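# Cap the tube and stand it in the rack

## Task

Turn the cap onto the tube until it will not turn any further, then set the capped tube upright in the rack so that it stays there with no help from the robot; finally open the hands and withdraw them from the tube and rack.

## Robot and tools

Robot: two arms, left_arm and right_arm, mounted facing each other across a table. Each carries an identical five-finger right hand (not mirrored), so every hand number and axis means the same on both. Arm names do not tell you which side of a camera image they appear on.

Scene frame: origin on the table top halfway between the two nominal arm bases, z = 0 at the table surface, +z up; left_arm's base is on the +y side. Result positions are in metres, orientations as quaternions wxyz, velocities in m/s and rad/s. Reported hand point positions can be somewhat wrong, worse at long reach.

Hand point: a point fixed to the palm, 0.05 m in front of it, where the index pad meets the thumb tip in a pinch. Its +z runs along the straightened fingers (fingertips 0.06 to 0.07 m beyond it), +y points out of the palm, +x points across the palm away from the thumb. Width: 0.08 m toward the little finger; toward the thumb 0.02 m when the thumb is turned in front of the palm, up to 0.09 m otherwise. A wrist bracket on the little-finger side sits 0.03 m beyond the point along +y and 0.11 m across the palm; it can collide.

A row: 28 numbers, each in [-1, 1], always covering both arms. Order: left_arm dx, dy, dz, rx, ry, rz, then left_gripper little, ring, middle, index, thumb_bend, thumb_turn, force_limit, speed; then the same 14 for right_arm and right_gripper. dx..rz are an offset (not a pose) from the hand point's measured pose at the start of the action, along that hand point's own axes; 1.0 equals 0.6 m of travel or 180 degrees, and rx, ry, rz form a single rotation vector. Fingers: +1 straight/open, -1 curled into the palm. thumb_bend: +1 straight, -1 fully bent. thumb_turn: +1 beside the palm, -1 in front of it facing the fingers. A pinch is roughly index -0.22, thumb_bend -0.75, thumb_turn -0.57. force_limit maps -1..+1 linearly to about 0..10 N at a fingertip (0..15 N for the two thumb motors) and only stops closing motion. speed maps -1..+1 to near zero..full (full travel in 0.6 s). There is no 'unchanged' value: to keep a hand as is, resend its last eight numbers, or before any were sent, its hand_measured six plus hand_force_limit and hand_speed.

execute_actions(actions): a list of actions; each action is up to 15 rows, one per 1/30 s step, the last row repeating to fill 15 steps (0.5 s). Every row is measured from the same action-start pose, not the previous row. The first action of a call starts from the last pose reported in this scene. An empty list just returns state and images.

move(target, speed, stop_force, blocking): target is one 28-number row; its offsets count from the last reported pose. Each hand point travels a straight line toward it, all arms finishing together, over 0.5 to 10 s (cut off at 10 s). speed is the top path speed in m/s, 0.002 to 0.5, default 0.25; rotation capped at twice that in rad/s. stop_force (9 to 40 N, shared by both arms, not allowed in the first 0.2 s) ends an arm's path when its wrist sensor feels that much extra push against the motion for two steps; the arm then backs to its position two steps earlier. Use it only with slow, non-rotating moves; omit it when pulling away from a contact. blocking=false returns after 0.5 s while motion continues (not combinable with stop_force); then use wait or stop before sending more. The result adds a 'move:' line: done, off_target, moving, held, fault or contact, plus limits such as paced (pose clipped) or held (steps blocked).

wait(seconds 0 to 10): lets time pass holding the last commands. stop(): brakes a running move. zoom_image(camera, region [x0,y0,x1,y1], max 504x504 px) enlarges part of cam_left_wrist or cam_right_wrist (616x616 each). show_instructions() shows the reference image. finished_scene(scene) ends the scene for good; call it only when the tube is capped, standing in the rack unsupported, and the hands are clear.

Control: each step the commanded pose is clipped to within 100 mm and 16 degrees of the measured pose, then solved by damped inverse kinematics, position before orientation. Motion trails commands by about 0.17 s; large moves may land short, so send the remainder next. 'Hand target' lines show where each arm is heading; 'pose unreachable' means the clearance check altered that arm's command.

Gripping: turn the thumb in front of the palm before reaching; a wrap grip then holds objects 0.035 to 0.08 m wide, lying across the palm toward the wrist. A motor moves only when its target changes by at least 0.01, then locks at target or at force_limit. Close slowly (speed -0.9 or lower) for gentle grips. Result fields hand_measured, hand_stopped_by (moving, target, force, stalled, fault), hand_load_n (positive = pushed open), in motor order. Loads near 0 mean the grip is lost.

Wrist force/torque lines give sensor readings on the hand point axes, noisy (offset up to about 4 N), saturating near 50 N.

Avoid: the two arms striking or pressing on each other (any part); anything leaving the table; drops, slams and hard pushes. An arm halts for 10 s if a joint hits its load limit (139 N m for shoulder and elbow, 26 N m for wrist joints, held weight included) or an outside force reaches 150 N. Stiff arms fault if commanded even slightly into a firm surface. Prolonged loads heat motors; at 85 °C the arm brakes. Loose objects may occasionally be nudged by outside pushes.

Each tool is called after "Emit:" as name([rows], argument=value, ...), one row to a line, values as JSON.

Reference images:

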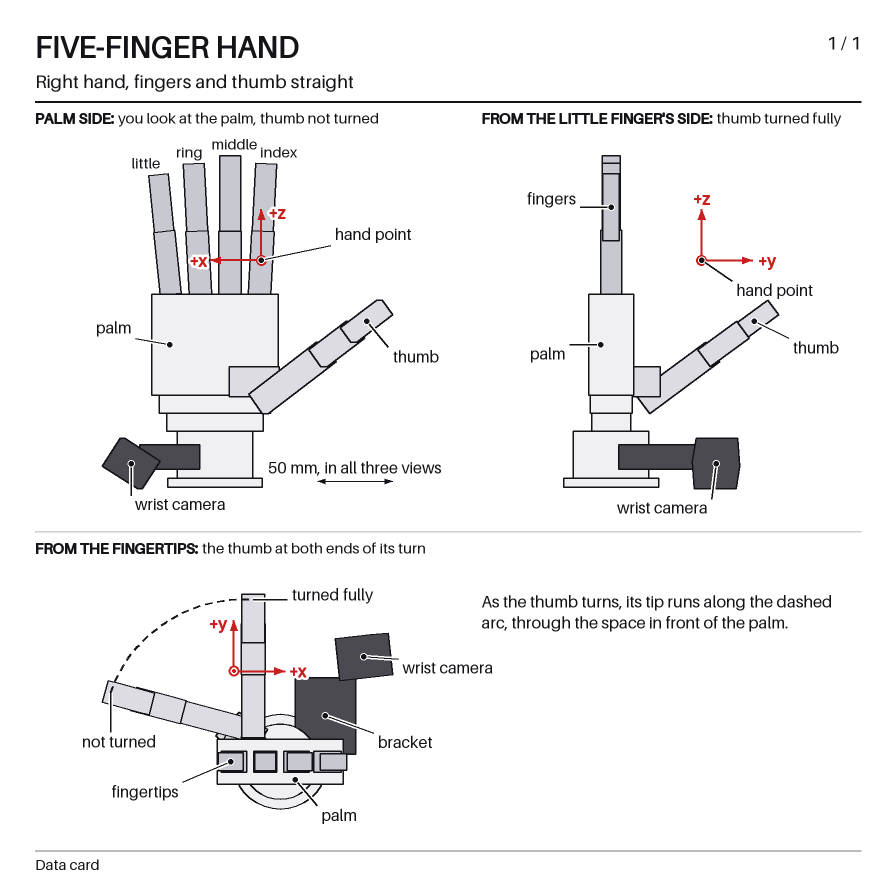

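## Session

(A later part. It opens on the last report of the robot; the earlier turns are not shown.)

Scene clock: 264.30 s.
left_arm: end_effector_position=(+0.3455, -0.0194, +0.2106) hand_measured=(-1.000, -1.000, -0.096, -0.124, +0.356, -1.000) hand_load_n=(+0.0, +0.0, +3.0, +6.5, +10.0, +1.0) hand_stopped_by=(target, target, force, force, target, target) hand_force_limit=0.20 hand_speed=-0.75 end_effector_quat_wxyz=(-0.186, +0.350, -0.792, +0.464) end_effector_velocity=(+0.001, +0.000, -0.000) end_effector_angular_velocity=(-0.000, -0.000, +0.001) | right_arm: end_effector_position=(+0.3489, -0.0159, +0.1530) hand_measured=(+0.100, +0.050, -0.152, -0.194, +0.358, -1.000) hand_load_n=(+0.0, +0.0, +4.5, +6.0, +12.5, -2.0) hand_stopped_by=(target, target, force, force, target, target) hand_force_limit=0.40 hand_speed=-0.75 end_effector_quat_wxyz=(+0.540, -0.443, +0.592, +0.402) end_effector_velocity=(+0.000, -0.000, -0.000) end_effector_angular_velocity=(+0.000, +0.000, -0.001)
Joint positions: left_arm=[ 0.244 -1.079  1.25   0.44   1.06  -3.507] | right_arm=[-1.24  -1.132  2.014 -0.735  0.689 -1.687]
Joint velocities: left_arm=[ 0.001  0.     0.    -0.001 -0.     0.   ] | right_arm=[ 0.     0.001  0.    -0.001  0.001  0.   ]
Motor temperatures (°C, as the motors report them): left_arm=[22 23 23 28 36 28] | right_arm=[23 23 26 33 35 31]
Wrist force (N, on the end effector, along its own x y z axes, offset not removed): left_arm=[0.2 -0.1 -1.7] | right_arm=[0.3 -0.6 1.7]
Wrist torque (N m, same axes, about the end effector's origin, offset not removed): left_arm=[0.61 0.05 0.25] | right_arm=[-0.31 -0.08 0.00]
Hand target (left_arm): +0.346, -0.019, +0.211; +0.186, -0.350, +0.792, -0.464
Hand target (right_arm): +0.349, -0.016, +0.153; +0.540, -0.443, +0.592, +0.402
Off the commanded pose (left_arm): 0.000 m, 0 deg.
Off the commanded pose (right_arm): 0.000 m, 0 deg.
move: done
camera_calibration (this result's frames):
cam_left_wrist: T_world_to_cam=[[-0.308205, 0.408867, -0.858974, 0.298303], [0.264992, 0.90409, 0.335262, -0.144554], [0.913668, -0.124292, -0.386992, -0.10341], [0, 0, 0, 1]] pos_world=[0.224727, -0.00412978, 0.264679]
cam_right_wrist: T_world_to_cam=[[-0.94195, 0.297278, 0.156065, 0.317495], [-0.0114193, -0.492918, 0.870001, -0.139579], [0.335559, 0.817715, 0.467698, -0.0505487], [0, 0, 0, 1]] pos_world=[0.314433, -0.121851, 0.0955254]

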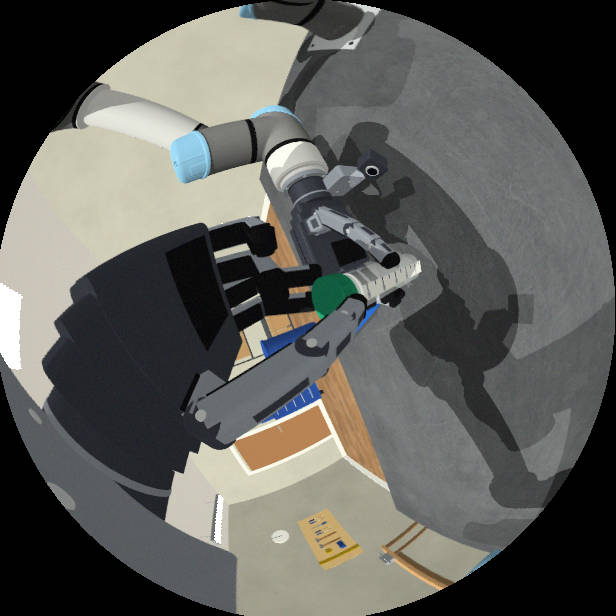

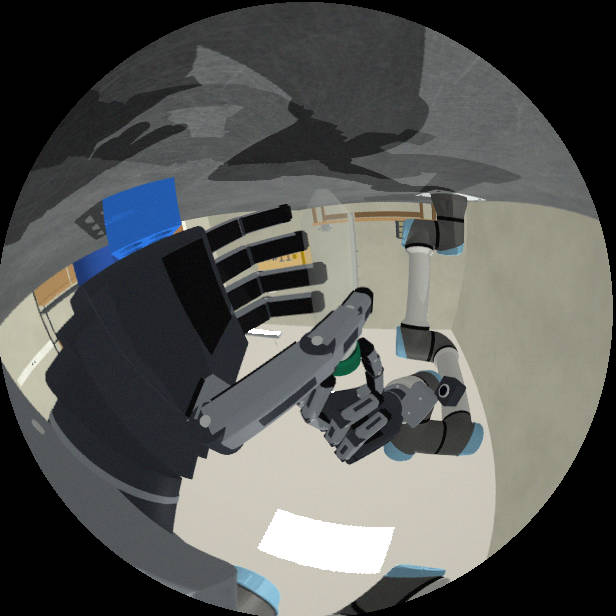

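Emit:
move(target=[0.0143,-0.003,0.0061,-0.005,0.144,0.083,-1,-1,-0.4,-0.4,0.35,-1,0.2,-0.75,0,0,0,0,0,0,0.1,0.05,-0.6,-0.6,0.35,-1,0.4,-0.75])

Emit:
move(target=[0.0143,-0.003,0.0061,-0.005,0.144,0.083,-1,-1,-0.4,-0.4,0.35,-1,0.2,-0.75,0,0,0,0,0,0,0.1,0.05,-0.6,-0.6,0.35,-1,0.4,-0.75])

Emit:
zoom_image(camera="cam_left_wrist", region=[290,200,458,340])

Scene clock: 278.83 s.
left_arm: end_effector_position=(+0.3426, -0.0283, +0.2106) hand_measured=(-1.000, -1.000, -0.096, -0.124, +0.356, -1.000) hand_load_n=(+0.0, +0.0, +3.0, +5.5, +10.5, +1.0) hand_stopped_by=(target, target, force, force, target, target) hand_force_limit=0.20 hand_speed=-0.75 end_effector_quat_wxyz=(-0.060, +0.134, -0.856, +0.496) end_effector_velocity=(-0.001, -0.002, +0.000) end_effector_angular_velocity=(-0.001, +0.001, -0.014) | right_arm: end_effector_position=(+0.3489, -0.0159, +0.1530) hand_measured=(+0.100, +0.050, -0.152, -0.194, +0.358, -1.000) hand_load_n=(+0.0, +0.0, +5.5, +3.5, +13.0, -3.0) hand_stopped_by=(target, target, force, force, target, target) hand_force_limit=0.40 hand_speed=-0.75 end_effector_quat_wxyz=(+0.540, -0.443, +0.592, +0.402) end_effector_velocity=(+0.000, +0.000, +0.001) end_effector_angular_velocity=(+0.001, -0.000, -0.000)
Joint positions: left_arm=[ 0.404 -1.123  1.303  0.345  1.641 -3.137] | right_arm=[-1.24  -1.132  2.014 -0.735  0.689 -1.687]
Joint velocities: left_arm=[ 0.002  0.003 -0.005  0.003  0.015  0.007] | right_arm=[-0.    -0.001 -0.001  0.001 -0.     0.001]
Motor temperatures (°C, as the motors report them): left_arm=[22 23 23 28 36 28] | right_arm=[23 23 26 33 35 31]
Wrist force (N, on the end effector, along its own x y z axes, offset not removed): left_arm=[-5.3 1.1 -1.6] | right_arm=[1.1 2.1 -2.4]
Wrist torque (N m, same axes, about the end effector's origin, offset not removed): left_arm=[0.14 0.27 -0.27] | right_arm=[0.20 -0.14 0.21]
Hand target (left_arm): +0.343, -0.028, +0.211; +0.059, -0.134, +0.856, -0.496
Hand target (right_arm): +0.349, -0.016, +0.153; +0.540, -0.443, +0.592, +0.402
Off the commanded pose (left_arm): 0.000 m, 0 deg.
Off the commanded pose (right_arm): 0.000 m, 0 deg.
move: done
camera_calibration (this result's frames):
cam_left_wrist: T_world_to_cam=[[-0.0642189, 0.507905, -0.859016, 0.220325], [0.680258, 0.652091, 0.334703, -0.28501], [0.730154, -0.562858, -0.387383, -0.0513443], [0, 0, 0, 1]] pos_world=[0.245519, 0.0450486, 0.264766]
cam_right_wrist: T_world_to_cam=[[-0.941955, 0.297293, 0.156003, 0.317507], [-0.0114884, -0.492925, 0.869996, -0.139589], [0.335542, 0.817705, 0.467729, -0.0505703], [0, 0, 0, 1]] pos_world=[0.314443, -0.121848, 0.0955633]

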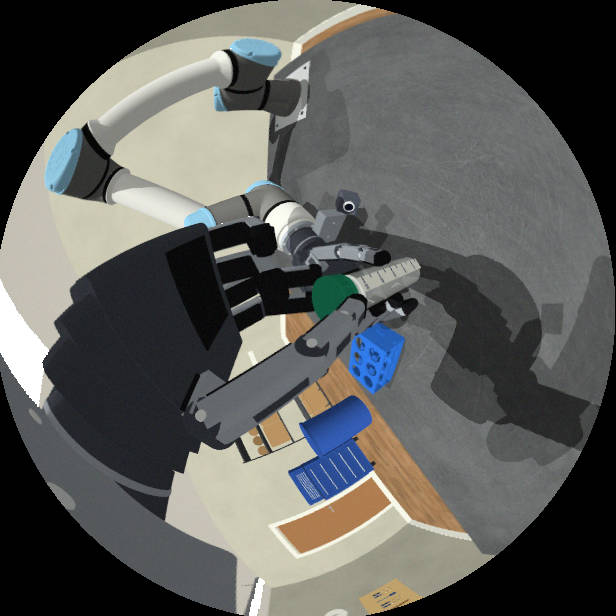

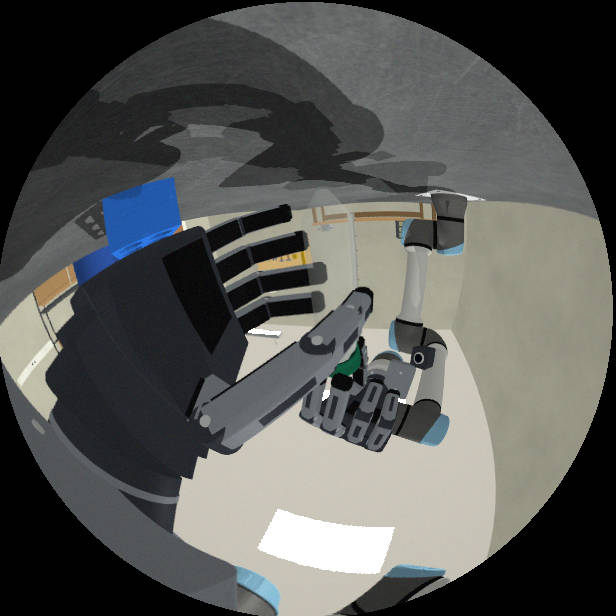

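Scene clock: 280.40 s.
left_arm: end_effector_position=(+0.3356, -0.0346, +0.2106) hand_measured=(-1.000, -1.000, -0.096, -0.124, +0.356, -1.000) hand_load_n=(+0.0, +0.0, +3.5, +6.0, +10.5, +0.5) hand_stopped_by=(target, target, force, force, target, target) hand_force_limit=0.20 hand_speed=-0.75 end_effector_quat_wxyz=(-0.070, +0.091, +0.861, -0.495) end_effector_velocity=(-0.000, -0.000, +0.000) end_effector_angular_velocity=(+0.003, +0.001, -0.010) | right_arm: end_effector_position=(+0.3489, -0.0159, +0.1530) hand_measured=(+0.100, +0.050, -0.152, -0.194, +0.350, -1.000) hand_load_n=(+0.0, +0.0, +0.0, +0.0, +0.0, +0.0) hand_stopped_by=(target, target, force, force, target, target) hand_force_limit=0.40 hand_speed=-0.75 end_effector_quat_wxyz=(+0.540, -0.443, +0.592, +0.402) end_effector_velocity=(-0.001, -0.000, -0.001) end_effector_angular_velocity=(-0.002, +0.000, +0.001)
Joint positions: left_arm=[ 0.56  -0.966  1.082  0.556  2.209 -2.736] | right_arm=[-1.24  -1.132  2.014 -0.735  0.689 -1.687]
Joint velocities: left_arm=[ 0.001  0.007 -0.012  0.014  0.008  0.01 ] | right_arm=[ 0.     0.     0.     0.002 -0.    -0.003]
Motor temperatures (°C, as the motors report them): left_arm=[22 23 23 28 36 28] | right_arm=[23 23 26 33 35 31]
Wrist force (N, on the end effector, along its own x y z axes, offset not removed): left_arm=[-3.0 0.6 0.2] | right_arm=[1.2 -1.9 2.4]
Wrist torque (N m, same axes, about the end effector's origin, offset not removed): left_arm=[0.44 0.22 -0.16] | right_arm=[-0.30 -0.23 0.22]
Hand target (left_arm): +0.336, -0.035, +0.211; -0.071, +0.091, +0.861, -0.495
Hand target (right_arm): +0.349, -0.016, +0.153; +0.540, -0.443, +0.592, +0.402
Off the commanded pose (left_arm): 0.000 m, 0 deg.
Off the commanded pose (right_arm): 0.000 m, 0 deg.
move: done
camera_calibration (this result's frames):
cam_left_wrist: T_world_to_cam=[[0.196746, 0.47216, -0.859276, 0.134234], [0.914921, 0.226619, 0.334011, -0.369467], [0.352435, -0.851885, -0.387402, 0.0669777], [0, 0, 0, 1]] pos_world=[0.288018, 0.0774056, 0.264698]
cam_right_wrist: T_world_to_cam=[[-0.941955, 0.297293, 0.156003, 0.317507], [-0.0114882, -0.492925, 0.869996, -0.139589], [0.335542, 0.817705, 0.467729, -0.0505703], [0, 0, 0, 1]] pos_world=[0.314443, -0.121848, 0.0955633]

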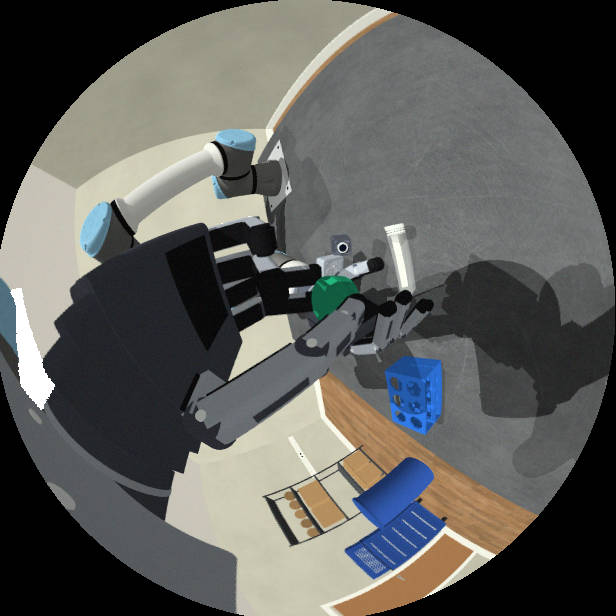

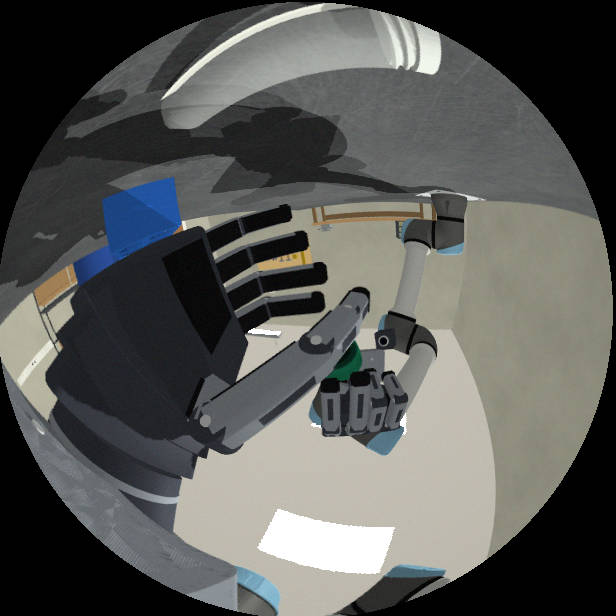

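Region (290, 200, 458, 340) of cam_left_wrist's 616x616 image, scaled by 3.000, with more detail than that image has.

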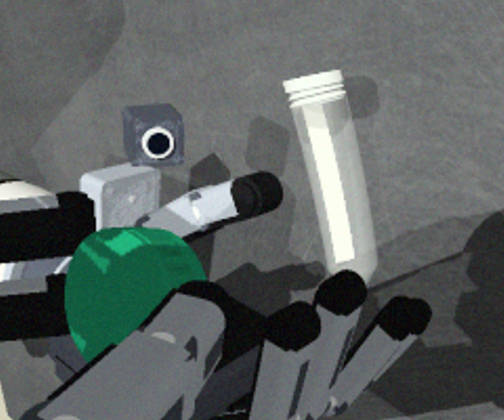

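Emit:
move(target=[-0.05,-0.03,-0.22,0.01,-0.288,-0.166,-1,-1,-0.4,-0.4,0.35,-1,0.2,-0.75,-0.02,0,-0.2,0,0.24,-0.44,0.33,0.33,0.33,0.33,0.5,-1,0.4,0])

Scene clock: 297.57 s.
left_arm: end_effector_position=(+0.3911, +0.0604, +0.2913) hand_measured=(-1.000, -1.000, -0.096, -0.124, +0.356, -1.000) hand_load_n=(+0.0, +0.0, +3.5, +6.0, +10.5, +0.5) hand_stopped_by=(target, target, force, force, target, target) hand_force_limit=0.20 hand_speed=-0.75 end_effector_quat_wxyz=(-0.186, +0.351, -0.792, +0.464) end_effector_velocity=(-0.000, +0.000, +0.000) end_effector_angular_velocity=(+0.001, +0.001, +0.006) | right_arm: end_effector_position=(+0.3154, -0.1293, +0.1759) hand_measured=(+0.330, +0.330, +0.330, +0.330, +0.500, -1.000) hand_load_n=(+0.0, +0.0, +0.0, +0.0, +0.0, +0.0) hand_stopped_by=(target, target, target, target, target, target) hand_force_limit=0.40 hand_speed=0.00 end_effector_quat_wxyz=(+0.431, -0.817, +0.325, -0.201) end_effector_velocity=(-0.001, -0.001, -0.001) end_effector_angular_velocity=(-0.010, -0.005, +0.000)
Joint positions: left_arm=[ 0.372 -1.226  1.25   0.552  1.164 -3.428] | right_arm=[-1.065 -1.535  1.898  0.225  1.417 -3.301]
Joint velocities: left_arm=[-0.002  0.002 -0.003  0.005 -0.006 -0.005] | right_arm=[ 0.005 -0.     0.002  0.     0.01  -0.007]
Motor temperatures (°C, as the motors report them): left_arm=[22 23 23 28 36 28] | right_arm=[23 23 26 33 35 31]
Wrist force (N, on the end effector, along its own x y z axes, offset not removed): left_arm=[-1.4 2.8 -2.2] | right_arm=[-0.1 -0.9 1.4]
Wrist torque (N m, same axes, about the end effector's origin, offset not removed): left_arm=[0.88 0.12 -0.04] | right_arm=[-0.36 -0.07 0.07]
Hand target (left_arm): +0.391, +0.060, +0.291; +0.186, -0.351, +0.792, -0.464
Hand target (right_arm): +0.315, -0.129, +0.176; -0.430, +0.818, -0.325, +0.202
Off the commanded pose (left_arm): 0.000 m, 0 deg.
Off the commanded pose (right_arm): 0.000 m, 0 deg.
move: done
camera_calibration (this result's frames):
cam_left_wrist: T_world_to_cam=[[-0.308497, 0.408024, -0.859271, 0.349305], [0.263667, 0.904614, 0.334893, -0.255174], [0.913953, -0.123248, -0.386653, -0.10415], [0, 0, 0, 1]] pos_world=[0.270229, 0.0754724, 0.345334]
cam_right_wrist: T_world_to_cam=[[-0.464797, -0.297847, -0.833817, 0.262814], [-0.87223, 0.315955, 0.373347, 0.247588], [0.152248, 0.900811, -0.406646, 0.265033], [0, 0, 0, 1]] pos_world=[0.297758, -0.238692, 0.234477]

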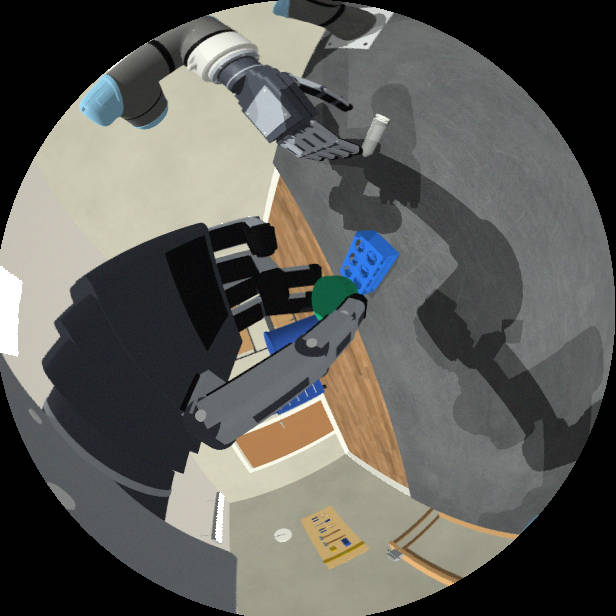

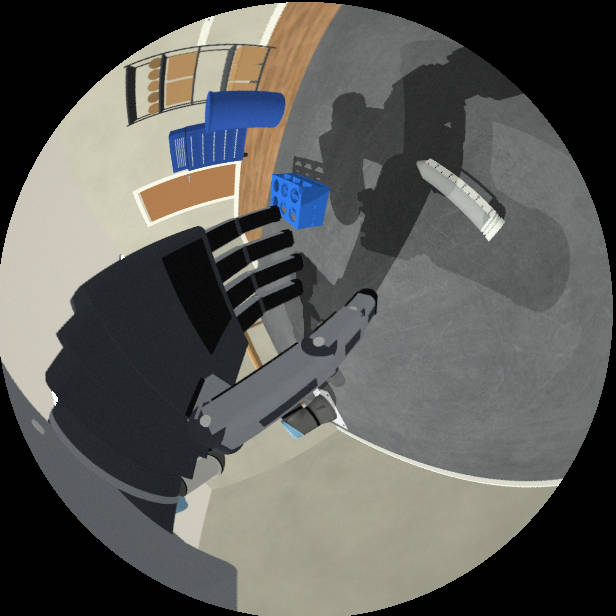

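Emit:
move(target=[0,0,0,0,0,0,-1,-1,-0.4,-0.4,0.35,-1,0.2,-0.75,0.123,0.207,0.017,0.015,-0.255,-0.167,0.33,0.33,0.33,0.33,0.5,-1,0.4,0])

Scene clock: 312.30 s.
left_arm: end_effector_position=(+0.3911, +0.0604, +0.2913) hand_measured=(-1.000, -1.000, -0.096, -0.124, +0.356, -1.000) hand_load_n=(+0.0, +0.0, +3.5, +6.0, +10.5, +0.5) hand_stopped_by=(target, target, force, force, target, target) hand_force_limit=0.20 hand_speed=-0.75 end_effector_quat_wxyz=(-0.186, +0.351, -0.792, +0.464) end_effector_velocity=(-0.000, +0.000, +0.000) end_effector_angular_velocity=(+0.001, -0.000, +0.000) | right_arm: end_effector_position=(+0.3292, -0.2269, +0.0707) hand_measured=(+0.330, +0.330, +0.330, +0.330, +0.500, -1.000) hand_load_n=(+0.0, +0.0, +0.0, +0.0, +0.0, +0.0) hand_stopped_by=(target, target, target, target, target, target) hand_force_limit=0.40 hand_speed=0.00 end_effector_quat_wxyz=(-0.476, +0.875, +0.087, -0.019) end_effector_velocity=(+0.000, -0.000, -0.000) end_effector_angular_velocity=(+0.001, +0.002, +0.009)
Joint positions: left_arm=[ 0.372 -1.226  1.25   0.552  1.164 -3.428] | right_arm=[-1.565 -1.045  1.844  0.876  0.581 -4.896]
Joint velocities: left_arm=[-0.001 -0.     0.     0.001 -0.001 -0.   ] | right_arm=[-0.001  0.007 -0.004  0.014 -0.    -0.018]
Motor temperatures (°C, as the motors report them): left_arm=[22 23 23 28 36 28] | right_arm=[23 23 26 33 35 31]
Wrist force (N, on the end effector, along its own x y z axes, offset not removed): left_arm=[-2.4 1.5 1.9] | right_arm=[-3.0 -1.2 2.2]
Wrist torque (N m, same axes, about the end effector's origin, offset not removed): left_arm=[0.33 0.20 0.05] | right_arm=[-0.32 0.39 -0.12]
Hand target (left_arm): +0.391, +0.060, +0.291; +0.186, -0.351, +0.792, -0.464
Hand target (right_arm): +0.329, -0.227, +0.071; -0.476, +0.875, +0.088, -0.020
Off the commanded pose (left_arm): 0.000 m, 0 deg.
Off the commanded pose (right_arm): 0.001 m, 0 deg.
move: done
camera_calibration (this result's frames):
cam_left_wrist: T_world_to_cam=[[-0.308497, 0.408024, -0.859271, 0.349305], [0.263667, 0.904614, 0.334893, -0.255174], [0.913953, -0.123247, -0.386653, -0.104151], [0, 0, 0, 1]] pos_world=[0.270229, 0.0754724, 0.345334]
cam_right_wrist: T_world_to_cam=[[-0.0246133, -0.5492, -0.835328, -0.0493887], [-0.760928, -0.531638, 0.371955, 0.100918], [-0.64837, 0.644779, -0.404816, 0.513447], [0, 0, 0, 1]] pos_world=[0.408479, -0.304532, 0.129059]

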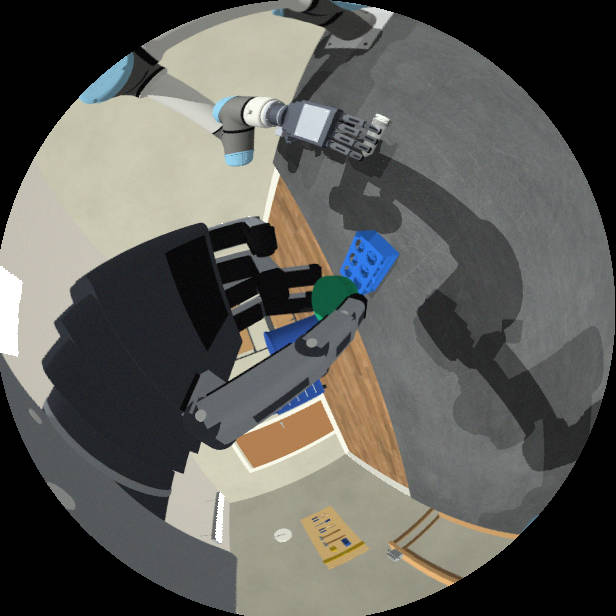

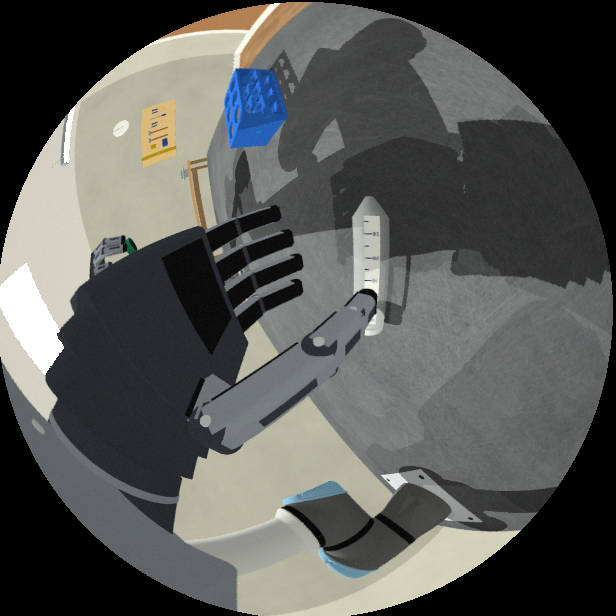

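Emit:
move(target=[-0.004,0.064,0.042,0.013,-0.008,0.014,-1,-1,-0.4,-0.4,0.35,-1,0.2,-0.75,-0.004,0.064,0.042,0.013,-0.008,0.014,0.33,0.33,0.33,0.33,0.5,-1,0.4,0], speed=0.04, stop_force=12)

Emit:
move(target=[0.004,-0.064,-0.042,-0.013,0.008,-0.014,-1,-1,-0.4,-0.4,0.35,-1,0.2,-0.75,0,0,0,0,0,0,-0.25,-0.3,-0.9,-0.9,0.8,-1,0.4,-0.75])

Scene clock: 324.23 s.
left_arm: end_effector_position=(+0.3936, +0.0594, +0.2456) hand_measured=(-1.000, -1.000, -0.096, -0.124, +0.356, -1.000) hand_load_n=(+0.0, +0.0, +3.5, +6.0, +10.5, +0.5) hand_stopped_by=(target, target, force, force, target, target) hand_force_limit=0.20 hand_speed=-0.75 end_effector_quat_wxyz=(-0.213, +0.335, -0.787, +0.471) end_effector_velocity=(-0.000, -0.001, -0.001) end_effector_angular_velocity=(-0.000, -0.003, -0.001) | right_arm: end_effector_position=(+0.3290, -0.2269, +0.0250) hand_measured=(+0.330, +0.330, +0.330, +0.330, +0.500, -1.000) hand_load_n=(+0.0, +0.0, +0.0, +0.0, +0.0, +0.0) hand_stopped_by=(target, target, target, target, target, target) hand_force_limit=0.40 hand_speed=0.00 end_effector_quat_wxyz=(-0.492, +0.866, +0.074, -0.043) end_effector_velocity=(-0.001, +0.000, -0.002) end_effector_angular_velocity=(+0.001, +0.005, -0.000)
Joint positions: left_arm=[ 0.353 -1.227  1.388  0.383  1.113 -3.38 ] | right_arm=[-1.581 -0.918  1.847  0.833  0.549 -4.934]
Joint velocities: left_arm=[-0.001  0.     0.004 -0.007 -0.002  0.002] | right_arm=[-0.     0.005  0.002 -0.001 -0.001 -0.001]
Motor temperatures (°C, as the motors report them): left_arm=[22 23 23 28 36 28] | right_arm=[23 23 26 33 35 31]
Wrist force (N, on the end effector, along its own x y z axes, offset not removed): left_arm=[-3.0 0.0 -0.7] | right_arm=[-2.0 0.0 -0.4]
Wrist torque (N m, same axes, about the end effector's origin, offset not removed): left_arm=[0.28 0.37 -0.29] | right_arm=[-0.02 0.25 -0.01]
Hand target (left_arm): +0.394, +0.059, +0.245; +0.213, -0.335, +0.787, -0.471
Hand target (right_arm): +0.329, -0.227, +0.025; -0.492, +0.866, +0.074, -0.043
Off the commanded pose (left_arm): 0.000 m, 0 deg.
Off the commanded pose (right_arm): 0.000 m, 0 deg.
move: done
camera_calibration (this result's frames):
cam_left_wrist: T_world_to_cam=[[-0.253246, 0.415442, -0.873656, 0.292543], [0.240501, 0.901779, 0.359101, -0.236299], [0.93703, -0.119174, -0.328286, -0.147988], [0, 0, 0, 1]] pos_world=[0.269585, 0.073919, 0.291855]
cam_right_wrist: T_world_to_cam=[[-0.0729422, -0.522523, -0.849499, -0.0653182], [-0.739782, -0.542907, 0.397461, 0.107664], [-0.668881, 0.657436, -0.346952, 0.502976], [0, 0, 0, 1]] pos_world=[0.411315, -0.306353, 0.0762287]

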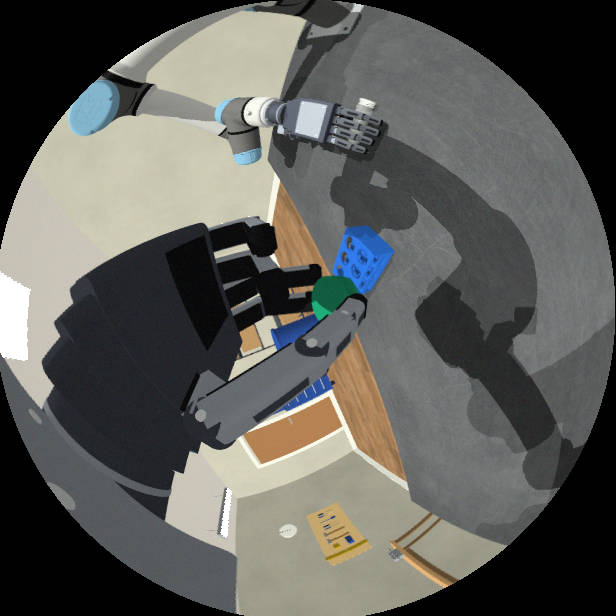

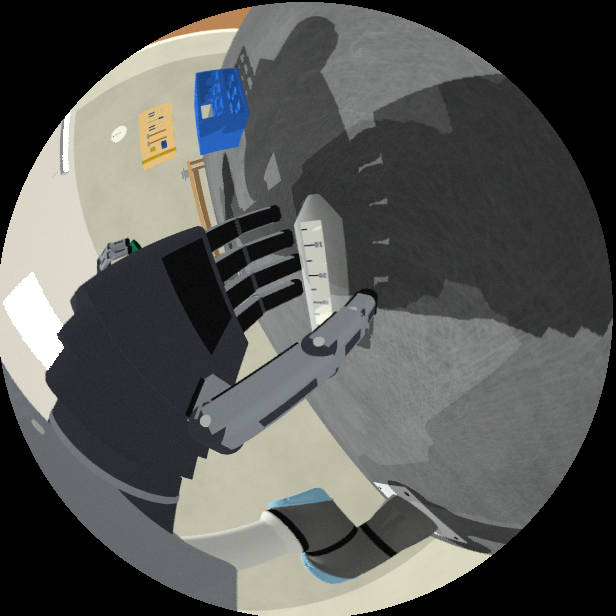

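Scene clock: 326.57 s.
left_arm: end_effector_position=(+0.3881, +0.0599, +0.2912) hand_measured=(-1.000, -1.000, -0.096, -0.124, +0.356, -1.000) hand_load_n=(+0.0, +0.0, +3.5, +6.0, +10.5, +0.5) hand_stopped_by=(target, target, force, force, target, target) hand_force_limit=0.20 hand_speed=-0.75 end_effector_quat_wxyz=(-0.186, +0.351, -0.792, +0.464) end_effector_velocity=(-0.000, -0.000, -0.000) end_effector_angular_velocity=(+0.000, -0.000, -0.000) | right_arm: end_effector_position=(+0.3290, -0.2269, +0.0250) hand_measured=(-0.250, -0.300, -0.360, -0.528, +0.808, -1.000) hand_load_n=(+0.0, +0.0, +3.0, +6.5, +14.5, +0.0) hand_stopped_by=(target, target, force, force, target, target) hand_force_limit=0.40 hand_speed=-0.75 end_effector_quat_wxyz=(-0.492, +0.866, +0.074, -0.043) end_effector_velocity=(-0.001, -0.000, -0.000) end_effector_angular_velocity=(-0.001, +0.002, -0.000)
Joint positions: left_arm=[ 0.366 -1.229  1.254  0.552  1.159 -3.432] | right_arm=[-1.581 -0.918  1.847  0.833  0.549 -4.934]
Joint velocities: left_arm=[-0.001 -0.     0.    -0.    -0.     0.   ] | right_arm=[ 0.    -0.     0.003 -0.001  0.001  0.001]
Motor temperatures (°C, as the motors report them): left_arm=[22 23 23 28 36 28] | right_arm=[23 23 26 33 35 31]
Wrist force (N, on the end effector, along its own x y z axes, offset not removed): left_arm=[-1.9 1.3 -0.1] | right_arm=[-6.3 -5.5 0.8]
Wrist torque (N m, same axes, about the end effector's origin, offset not removed): left_arm=[0.06 0.09 -0.01] | right_arm=[-0.09 0.73 -0.15]
Hand target (left_arm): +0.388, +0.060, +0.291; +0.186, -0.351, +0.792, -0.464
Hand target (right_arm): +0.329, -0.227, +0.025; -0.492, +0.866, +0.074, -0.043
Off the commanded pose (left_arm): 0.000 m, 0 deg.
Off the commanded pose (right_arm): 0.000 m, 0 deg.
move: done
camera_calibration (this result's frames):
cam_left_wrist: T_world_to_cam=[[-0.308703, 0.407996, -0.85921, 0.348546], [0.263738, 0.904626, 0.334804, -0.253999], [0.913863, -0.123251, -0.386865, -0.10144], [0, 0, 0, 1]] pos_world=[0.267288, 0.0750661, 0.345271]
cam_right_wrist: T_world_to_cam=[[-0.072959, -0.52251, -0.849506, -0.0653011], [-0.739795, -0.542892, 0.397456, 0.107671], [-0.668865, 0.657459, -0.346941, 0.502984], [0, 0, 0, 1]] pos_world=[0.411318, -0.306358, 0.0762378]

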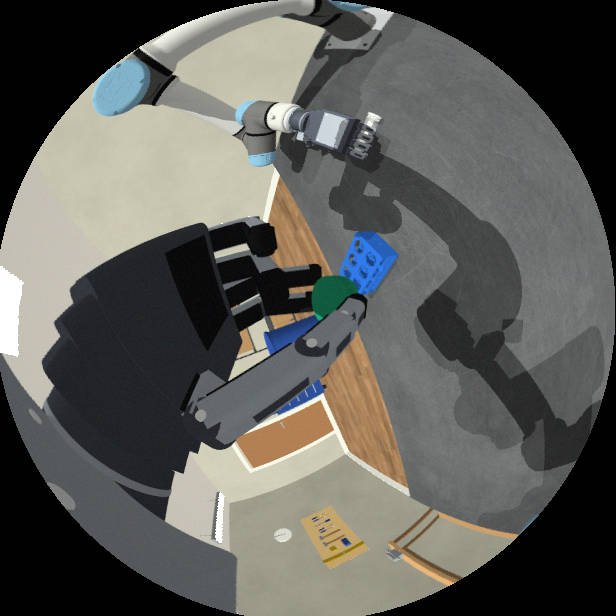

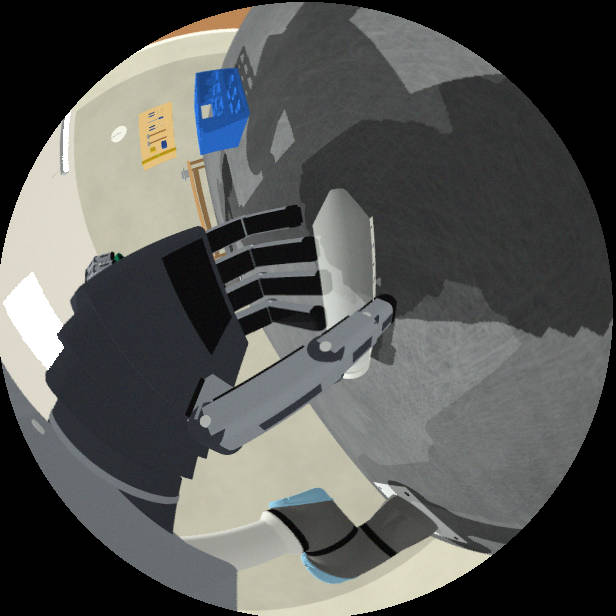

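Emit:
move(target=[0,0,0,0,0,0,-1,-1,-0.4,-0.4,0.35,-1,0.2,-0.75,0,0.003,0.002,0,0,0,0.14,0.14,0.16,0.14,0.8,-1,0.6,0])

Emit:
move(target=[0,0,0,0,0,0,-1,-1,-0.4,-0.4,0.35,-1,0.2,-0.75,0,0,0,0,0,0,0.14,0.14,0.16,0.14,-1,-1,0.6,-0.6])

Scene clock: 335.33 s.
left_arm: end_effector_position=(+0.3881, +0.0599, +0.2912) hand_measured=(-1.000, -1.000, -0.096, -0.124, +0.356, -1.000) hand_load_n=(+0.0, +0.0, +3.5, +6.0, +10.5, +0.5) hand_stopped_by=(target, target, force, force, target, target) hand_force_limit=0.20 hand_speed=-0.75 end_effector_quat_wxyz=(-0.186, +0.351, -0.792, +0.464) end_effector_velocity=(+0.000, +0.001, -0.000) end_effector_angular_velocity=(+0.001, +0.000, +0.001) | right_arm: end_effector_position=(+0.3291, -0.2268, +0.0230) hand_measured=(+0.140, +0.140, +0.160, +0.140, +0.800, -1.000) hand_load_n=(+0.0, +0.0, +0.0, +0.0, -0.5, -1.0) hand_stopped_by=(target, target, target, target, target, target) hand_force_limit=0.60 hand_speed=0.00 end_effector_quat_wxyz=(-0.492, +0.866, +0.074, -0.043) end_effector_velocity=(+0.000, +0.001, -0.001) end_effector_angular_velocity=(+0.002, -0.001, -0.001)
Joint positions: left_arm=[ 0.366 -1.229  1.254  0.552  1.159 -3.432] | right_arm=[-1.581 -0.914  1.847  0.828  0.548 -4.934]
Joint velocities: left_arm=[ 0.001  0.     0.     0.001 -0.    -0.   ] | right_arm=[ 0.001  0.001 -0.    -0.004 -0.002  0.002]
Motor temperatures (°C, as the motors report them): left_arm=[22 23 23 28 36 28] | right_arm=[23 23 26 33 35 31]
Wrist force (N, on the end effector, along its own x y z axes, offset not removed): left_arm=[-1.0 1.9 -1.4] | right_arm=[-3.9 -48.3 -39.5]
Wrist torque (N m, same axes, about the end effector's origin, offset not removed): left_arm=[0.65 -0.13 0.09] | right_arm=[-3.22 0.81 -0.58]
Hand target (left_arm): +0.388, +0.060, +0.291; +0.186, -0.351, +0.792, -0.464
Hand target (right_arm): +0.329, -0.227, +0.023; -0.492, +0.866, +0.074, -0.043
Off the commanded pose (left_arm): 0.000 m, 0 deg.
Off the commanded pose (right_arm): 0.000 m, 0 deg.
move: done
camera_calibration (this result's frames):
cam_left_wrist: T_world_to_cam=[[-0.308703, 0.407996, -0.85921, 0.348546], [0.263738, 0.904626, 0.334805, -0.253999], [0.913863, -0.123251, -0.386865, -0.10144], [0, 0, 0, 1]] pos_world=[0.267288, 0.0750662, 0.345271]
cam_right_wrist: T_world_to_cam=[[-0.0730466, -0.522293, -0.849632, -0.0668231], [-0.739874, -0.542876, 0.397332, 0.108557], [-0.668768, 0.657644, -0.346776, 0.502249], [0, 0, 0, 1]] pos_world=[0.411325, -0.306269, 0.0742596]

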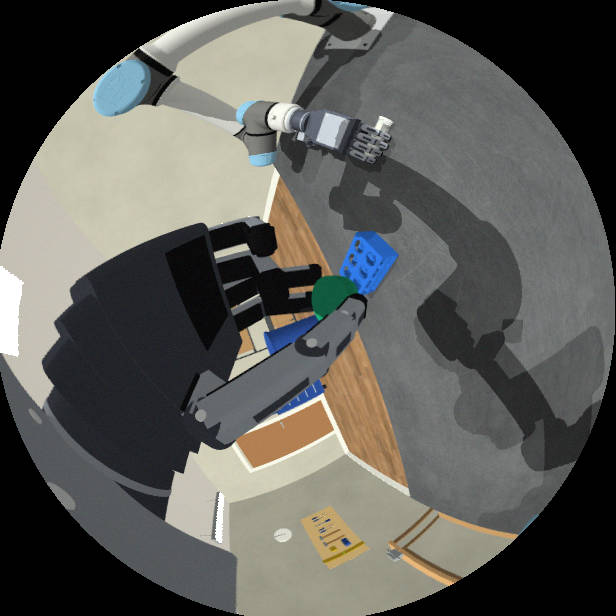

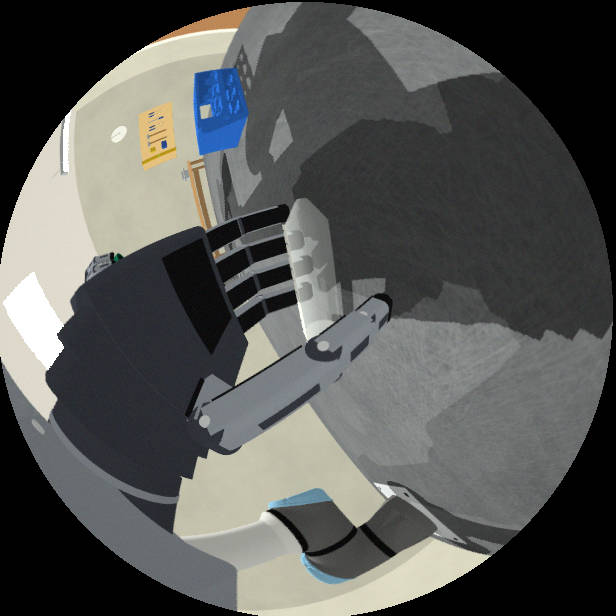

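Scene clock: 335.83 s.
left_arm: end_effector_position=(+0.3881, +0.0599, +0.2912) hand_measured=(-1.000, -1.000, -0.096, -0.124, +0.356, -1.000) hand_load_n=(+0.0, +0.0, +3.5, +6.0, +10.5, +0.5) hand_stopped_by=(target, target, force, force, target, target) hand_force_limit=0.20 hand_speed=-0.75 end_effector_quat_wxyz=(-0.186, +0.351, -0.792, +0.464) end_effector_velocity=(-0.001, -0.000, -0.000) end_effector_angular_velocity=(+0.001, +0.000, -0.001) | right_arm: end_effector_position=(+0.3291, -0.2268, +0.0230) hand_measured=(+0.140, +0.140, +0.160, +0.140, +0.738, -1.000) hand_load_n=(+0.0, +0.0, +0.0, +0.0, +11.0, -1.0) hand_stopped_by=(target, target, target, target, force, target) hand_force_limit=0.60 hand_speed=-0.60 end_effector_quat_wxyz=(-0.492, +0.866, +0.074, -0.043) end_effector_velocity=(+0.000, -0.000, -0.001) end_effector_angular_velocity=(-0.002, -0.001, +0.000)
Joint positions: left_arm=[ 0.366 -1.229  1.254  0.552  1.159 -3.432] | right_arm=[-1.581 -0.914  1.847  0.828  0.549 -4.934]
Joint velocities: left_arm=[-0.001  0.    -0.     0.001 -0.    -0.   ] | right_arm=[ 0.     0.001 -0.001 -0.001  0.002  0.   ]
Motor temperatures (°C, as the motors report them): left_arm=[22 23 23 28 36 28] | right_arm=[23 23 26 33 35 31]
Wrist force (N, on the end effector, along its own x y z axes, offset not removed): left_arm=[-0.9 -0.3 1.2] | right_arm=[-7.0 -42.4 -47.7]
Wrist torque (N m, same axes, about the end effector's origin, offset not removed): left_arm=[0.06 0.00 -0.07] | right_arm=[-3.31 1.42 -0.52]
Hand target (left_arm): +0.388, +0.060, +0.291; +0.186, -0.351, +0.792, -0.464
Hand target (right_arm): +0.329, -0.227, +0.023; -0.492, +0.866, +0.074, -0.043
Off the commanded pose (left_arm): 0.000 m, 0 deg.
Off the commanded pose (right_arm): 0.000 m, 0 deg.
move: done
camera_calibration (this result's frames):
cam_left_wrist: T_world_to_cam=[[-0.308703, 0.407996, -0.85921, 0.348546], [0.263738, 0.904626, 0.334804, -0.253999], [0.913863, -0.123251, -0.386865, -0.10144], [0, 0, 0, 1]] pos_world=[0.267288, 0.0750661, 0.345271]
cam_right_wrist: T_world_to_cam=[[-0.0730081, -0.522384, -0.849579, -0.0669044], [-0.739864, -0.542861, 0.39737, 0.108563], [-0.668783, 0.657585, -0.34686, 0.502232], [0, 0, 0, 1]] pos_world=[0.411322, -0.306275, 0.0742239]

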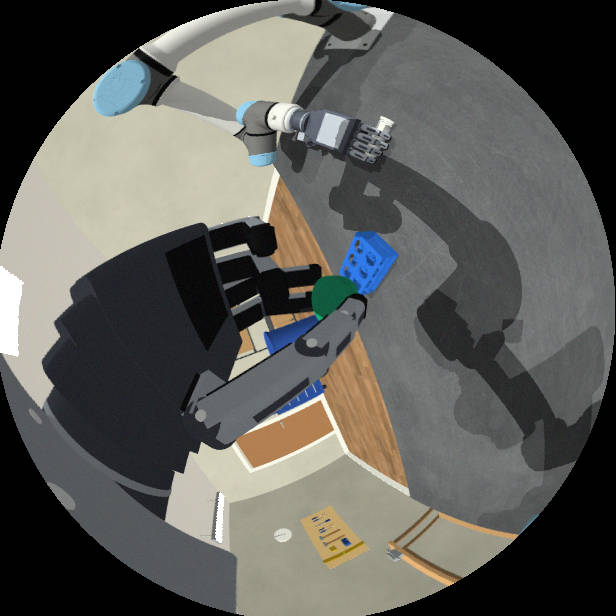

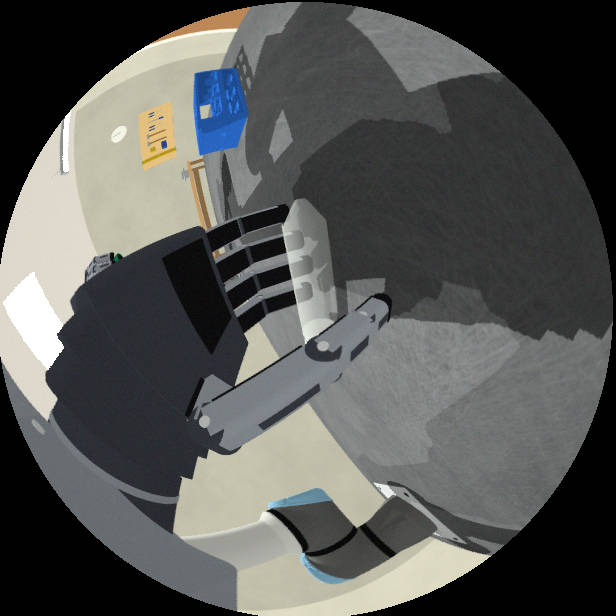

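Emit:
execute_actions([
  [[0,0,0,0,0,0,-1,-1,-0.4,-0.4,0.35,-1,0.2,-0.75,0,-0.004,-0.0025,0,0,0,0.14,0.14,0.16,0.14,-1,-1,0.6,-0.6]],
  [[0,0,0,0,0,0,-1,-1,-0.4,-0.4,0.35,-1,0.2,-0.75,0,0,0,0,0,0,0.14,0.14,0.16,0.14,0,-1,0.6,0]],
  [[0,0,0,0,0,0,-1,-1,-0.4,-0.4,0.35,-1,0.2,-0.75,0,0.003,0.002,0.03,0,0,0.14,0.14,0.16,0.14,0,-1,0.6,0]],
  [[0,0,0,0,0,0,-1,-1,-0.4,-0.4,0.35,-1,0.2,-0.75,0,0,0,0,0,0,0,0,-0.5,-0.5,0,-1,0.4,-0.75]],
  [[0,0,0,0,0,0,-1,-1,-0.4,-0.4,0.35,-1,0.2,-0.75,0,0,0,0,0,0,0,0,-0.5,-0.5,0,-1,0.4,-0.75]],
])

Scene clock: 351.90 s.
left_arm: end_effector_position=(+0.3881, +0.0599, +0.2912) hand_measured=(-1.000, -1.000, -0.096, -0.124, +0.356, -1.000) hand_load_n=(+0.0, +0.0, +3.5, +6.0, +10.5, +0.5) hand_stopped_by=(target, target, force, force, target, target) hand_force_limit=0.20 hand_speed=-0.75 end_effector_quat_wxyz=(-0.186, +0.351, -0.792, +0.464) end_effector_velocity=(-0.000, -0.001, +0.000) end_effector_angular_velocity=(-0.001, -0.000, -0.001) | right_arm: end_effector_position=(+0.3291, -0.2267, +0.0237) hand_measured=(+0.000, +0.000, -0.030, -0.036, +0.008, -1.000) hand_load_n=(+0.0, +0.0, +8.5, +5.0, +11.5, -0.5) hand_stopped_by=(target, target, force, force, target, target) hand_force_limit=0.40 hand_speed=-0.75 end_effector_quat_wxyz=(-0.532, +0.843, +0.071, -0.046) end_effector_velocity=(-0.000, -0.000, -0.000) end_effector_angular_velocity=(-0.001, -0.000, +0.001)
Joint positions: left_arm=[ 0.366 -1.229  1.254  0.552  1.159 -3.432] | right_arm=[-1.621 -0.864  1.868  0.879  0.469 -5.058]
Joint velocities: left_arm=[-0.001  0.    -0.    -0.001 -0.    -0.   ] | right_arm=[ 0.    -0.     0.001 -0.     0.002 -0.   ]
Motor temperatures (°C, as the motors report them): left_arm=[22 23 23 28 36 28] | right_arm=[23 23 26 33 35 31]
Wrist force (N, on the end effector, along its own x y z axes, offset not removed): left_arm=[-4.1 0.8 0.1] | right_arm=[-1.0 -9.0 0.6]
Wrist torque (N m, same axes, about the end effector's origin, offset not removed): left_arm=[0.23 0.57 -0.10] | right_arm=[-0.86 0.25 -0.31]
Hand target (left_arm): +0.388, +0.060, +0.291; +0.186, -0.351, +0.792, -0.464
Hand target (right_arm): +0.329, -0.227, +0.024; -0.532, +0.843, +0.071, -0.046
Off the commanded pose (left_arm): 0.000 m, 0 deg.
Off the commanded pose (right_arm): 0.000 m, 0 deg.
Step readings (end_effector_position; steps 1 to 15: 1st action; 16 to 30: 2nd action; 31 to 45: 3rd action; 46 to 60: 4th action; 61 to 75: 5th action):
0: left_arm (+0.3881, +0.0599, +0.2912) | right_arm (+0.3291, -0.2268, +0.0230)
1: left_arm (+0.3881, +0.0599, +0.2912) | right_arm (+0.3291, -0.2268, +0.0231)
2: left_arm (+0.3881, +0.0599, +0.2912) | right_arm (+0.3290, -0.2268, +0.0235)
4: left_arm (+0.3881, +0.0599, +0.2912) | right_arm (+0.3290, -0.2268, +0.0244)
8: left_arm (+0.3881, +0.0599, +0.2912) | right_arm (+0.3290, -0.2268, +0.0253)
15: left_arm (+0.3881, +0.0599, +0.2912) | right_arm (+0.3290, -0.2268, +0.0257)
16: left_arm (+0.3881, +0.0599, +0.2912) | right_arm (+0.3290, -0.2268, +0.0257)
17: left_arm (+0.3881, +0.0599, +0.2912) | right_arm (+0.3290, -0.2268, +0.0257)
19: left_arm (+0.3881, +0.0599, +0.2912) | right_arm (+0.3290, -0.2268, +0.0257)
23: left_arm (+0.3881, +0.0599, +0.2912) | right_arm (+0.3290, -0.2268, +0.0257)
30: left_arm (+0.3881, +0.0599, +0.2912) | right_arm (+0.3290, -0.2268, +0.0257)
31: left_arm (+0.3881, +0.0599, +0.2912) | right_arm (+0.3290, -0.2269, +0.0257)
32: left_arm (+0.3881, +0.0599, +0.2912) | right_arm (+0.3284, -0.2274, +0.0252)
34: left_arm (+0.3881, +0.0599, +0.2912) | right_arm (+0.3288, -0.2273, +0.0245)
38: left_arm (+0.3881, +0.0599, +0.2912) | right_arm (+0.3293, -0.2268, +0.0240)
45: left_arm (+0.3881, +0.0599, +0.2912) | right_arm (+0.3291, -0.2267, +0.0237)
46: left_arm (+0.3881, +0.0599, +0.2912) | right_arm (+0.3291, -0.2267, +0.0237)
47: left_arm (+0.3881, +0.0599, +0.2912) | right_arm (+0.3291, -0.2267, +0.0237)
49: left_arm (+0.3881, +0.0599, +0.2912) | right_arm (+0.3291, -0.2267, +0.0237)
53: left_arm (+0.3881, +0.0599, +0.2912) | right_arm (+0.3291, -0.2267, +0.0236)
60: left_arm (+0.3881, +0.0599, +0.2912) | right_arm (+0.3291, -0.2267, +0.0237)
61: left_arm (+0.3881, +0.0599, +0.2912) | right_arm (+0.3291, -0.2267, +0.0237)
62: left_arm (+0.3881, +0.0599, +0.2912) | right_arm (+0.3291, -0.2267, +0.0237)
64: left_arm (+0.3881, +0.0599, +0.2912) | right_arm (+0.3291, -0.2267, +0.0237)
68: left_arm (+0.3881, +0.0599, +0.2912) | right_arm (+0.3291, -0.2267, +0.0237)
75: end_effector_position above
camera_calibration (this result's frames):
cam_left_wrist: T_world_to_cam=[[-0.308703, 0.407996, -0.85921, 0.348546], [0.263738, 0.904626, 0.334805, -0.253999], [0.913863, -0.123251, -0.386865, -0.10144], [0, 0, 0, 1]] pos_world=[0.267289, 0.0750661, 0.345271]
cam_right_wrist: T_world_to_cam=[[-0.0872493, -0.442505, -0.892511, -0.0424653], [-0.734571, -0.576599, 0.357686, 0.0999064], [-0.672899, 0.686821, -0.274744, 0.508749], [0, 0, 0, 1]] pos_world=[0.41202, -0.310604, 0.0661395]

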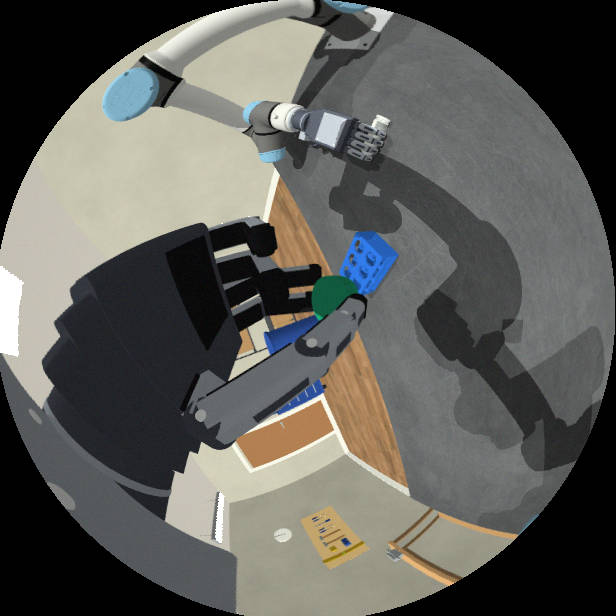

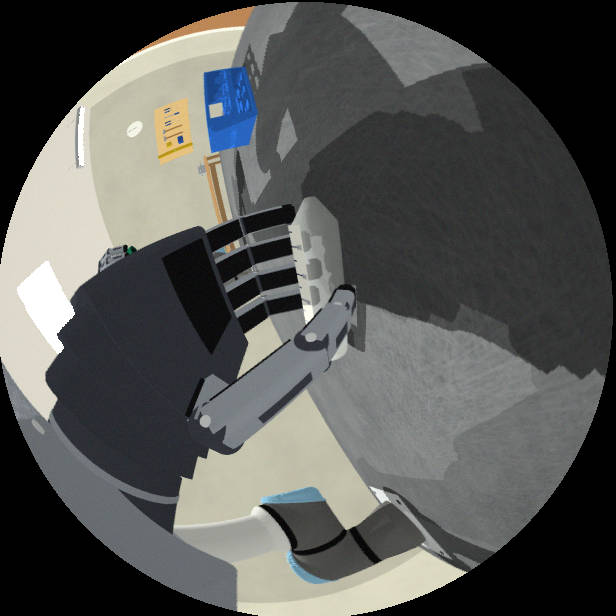

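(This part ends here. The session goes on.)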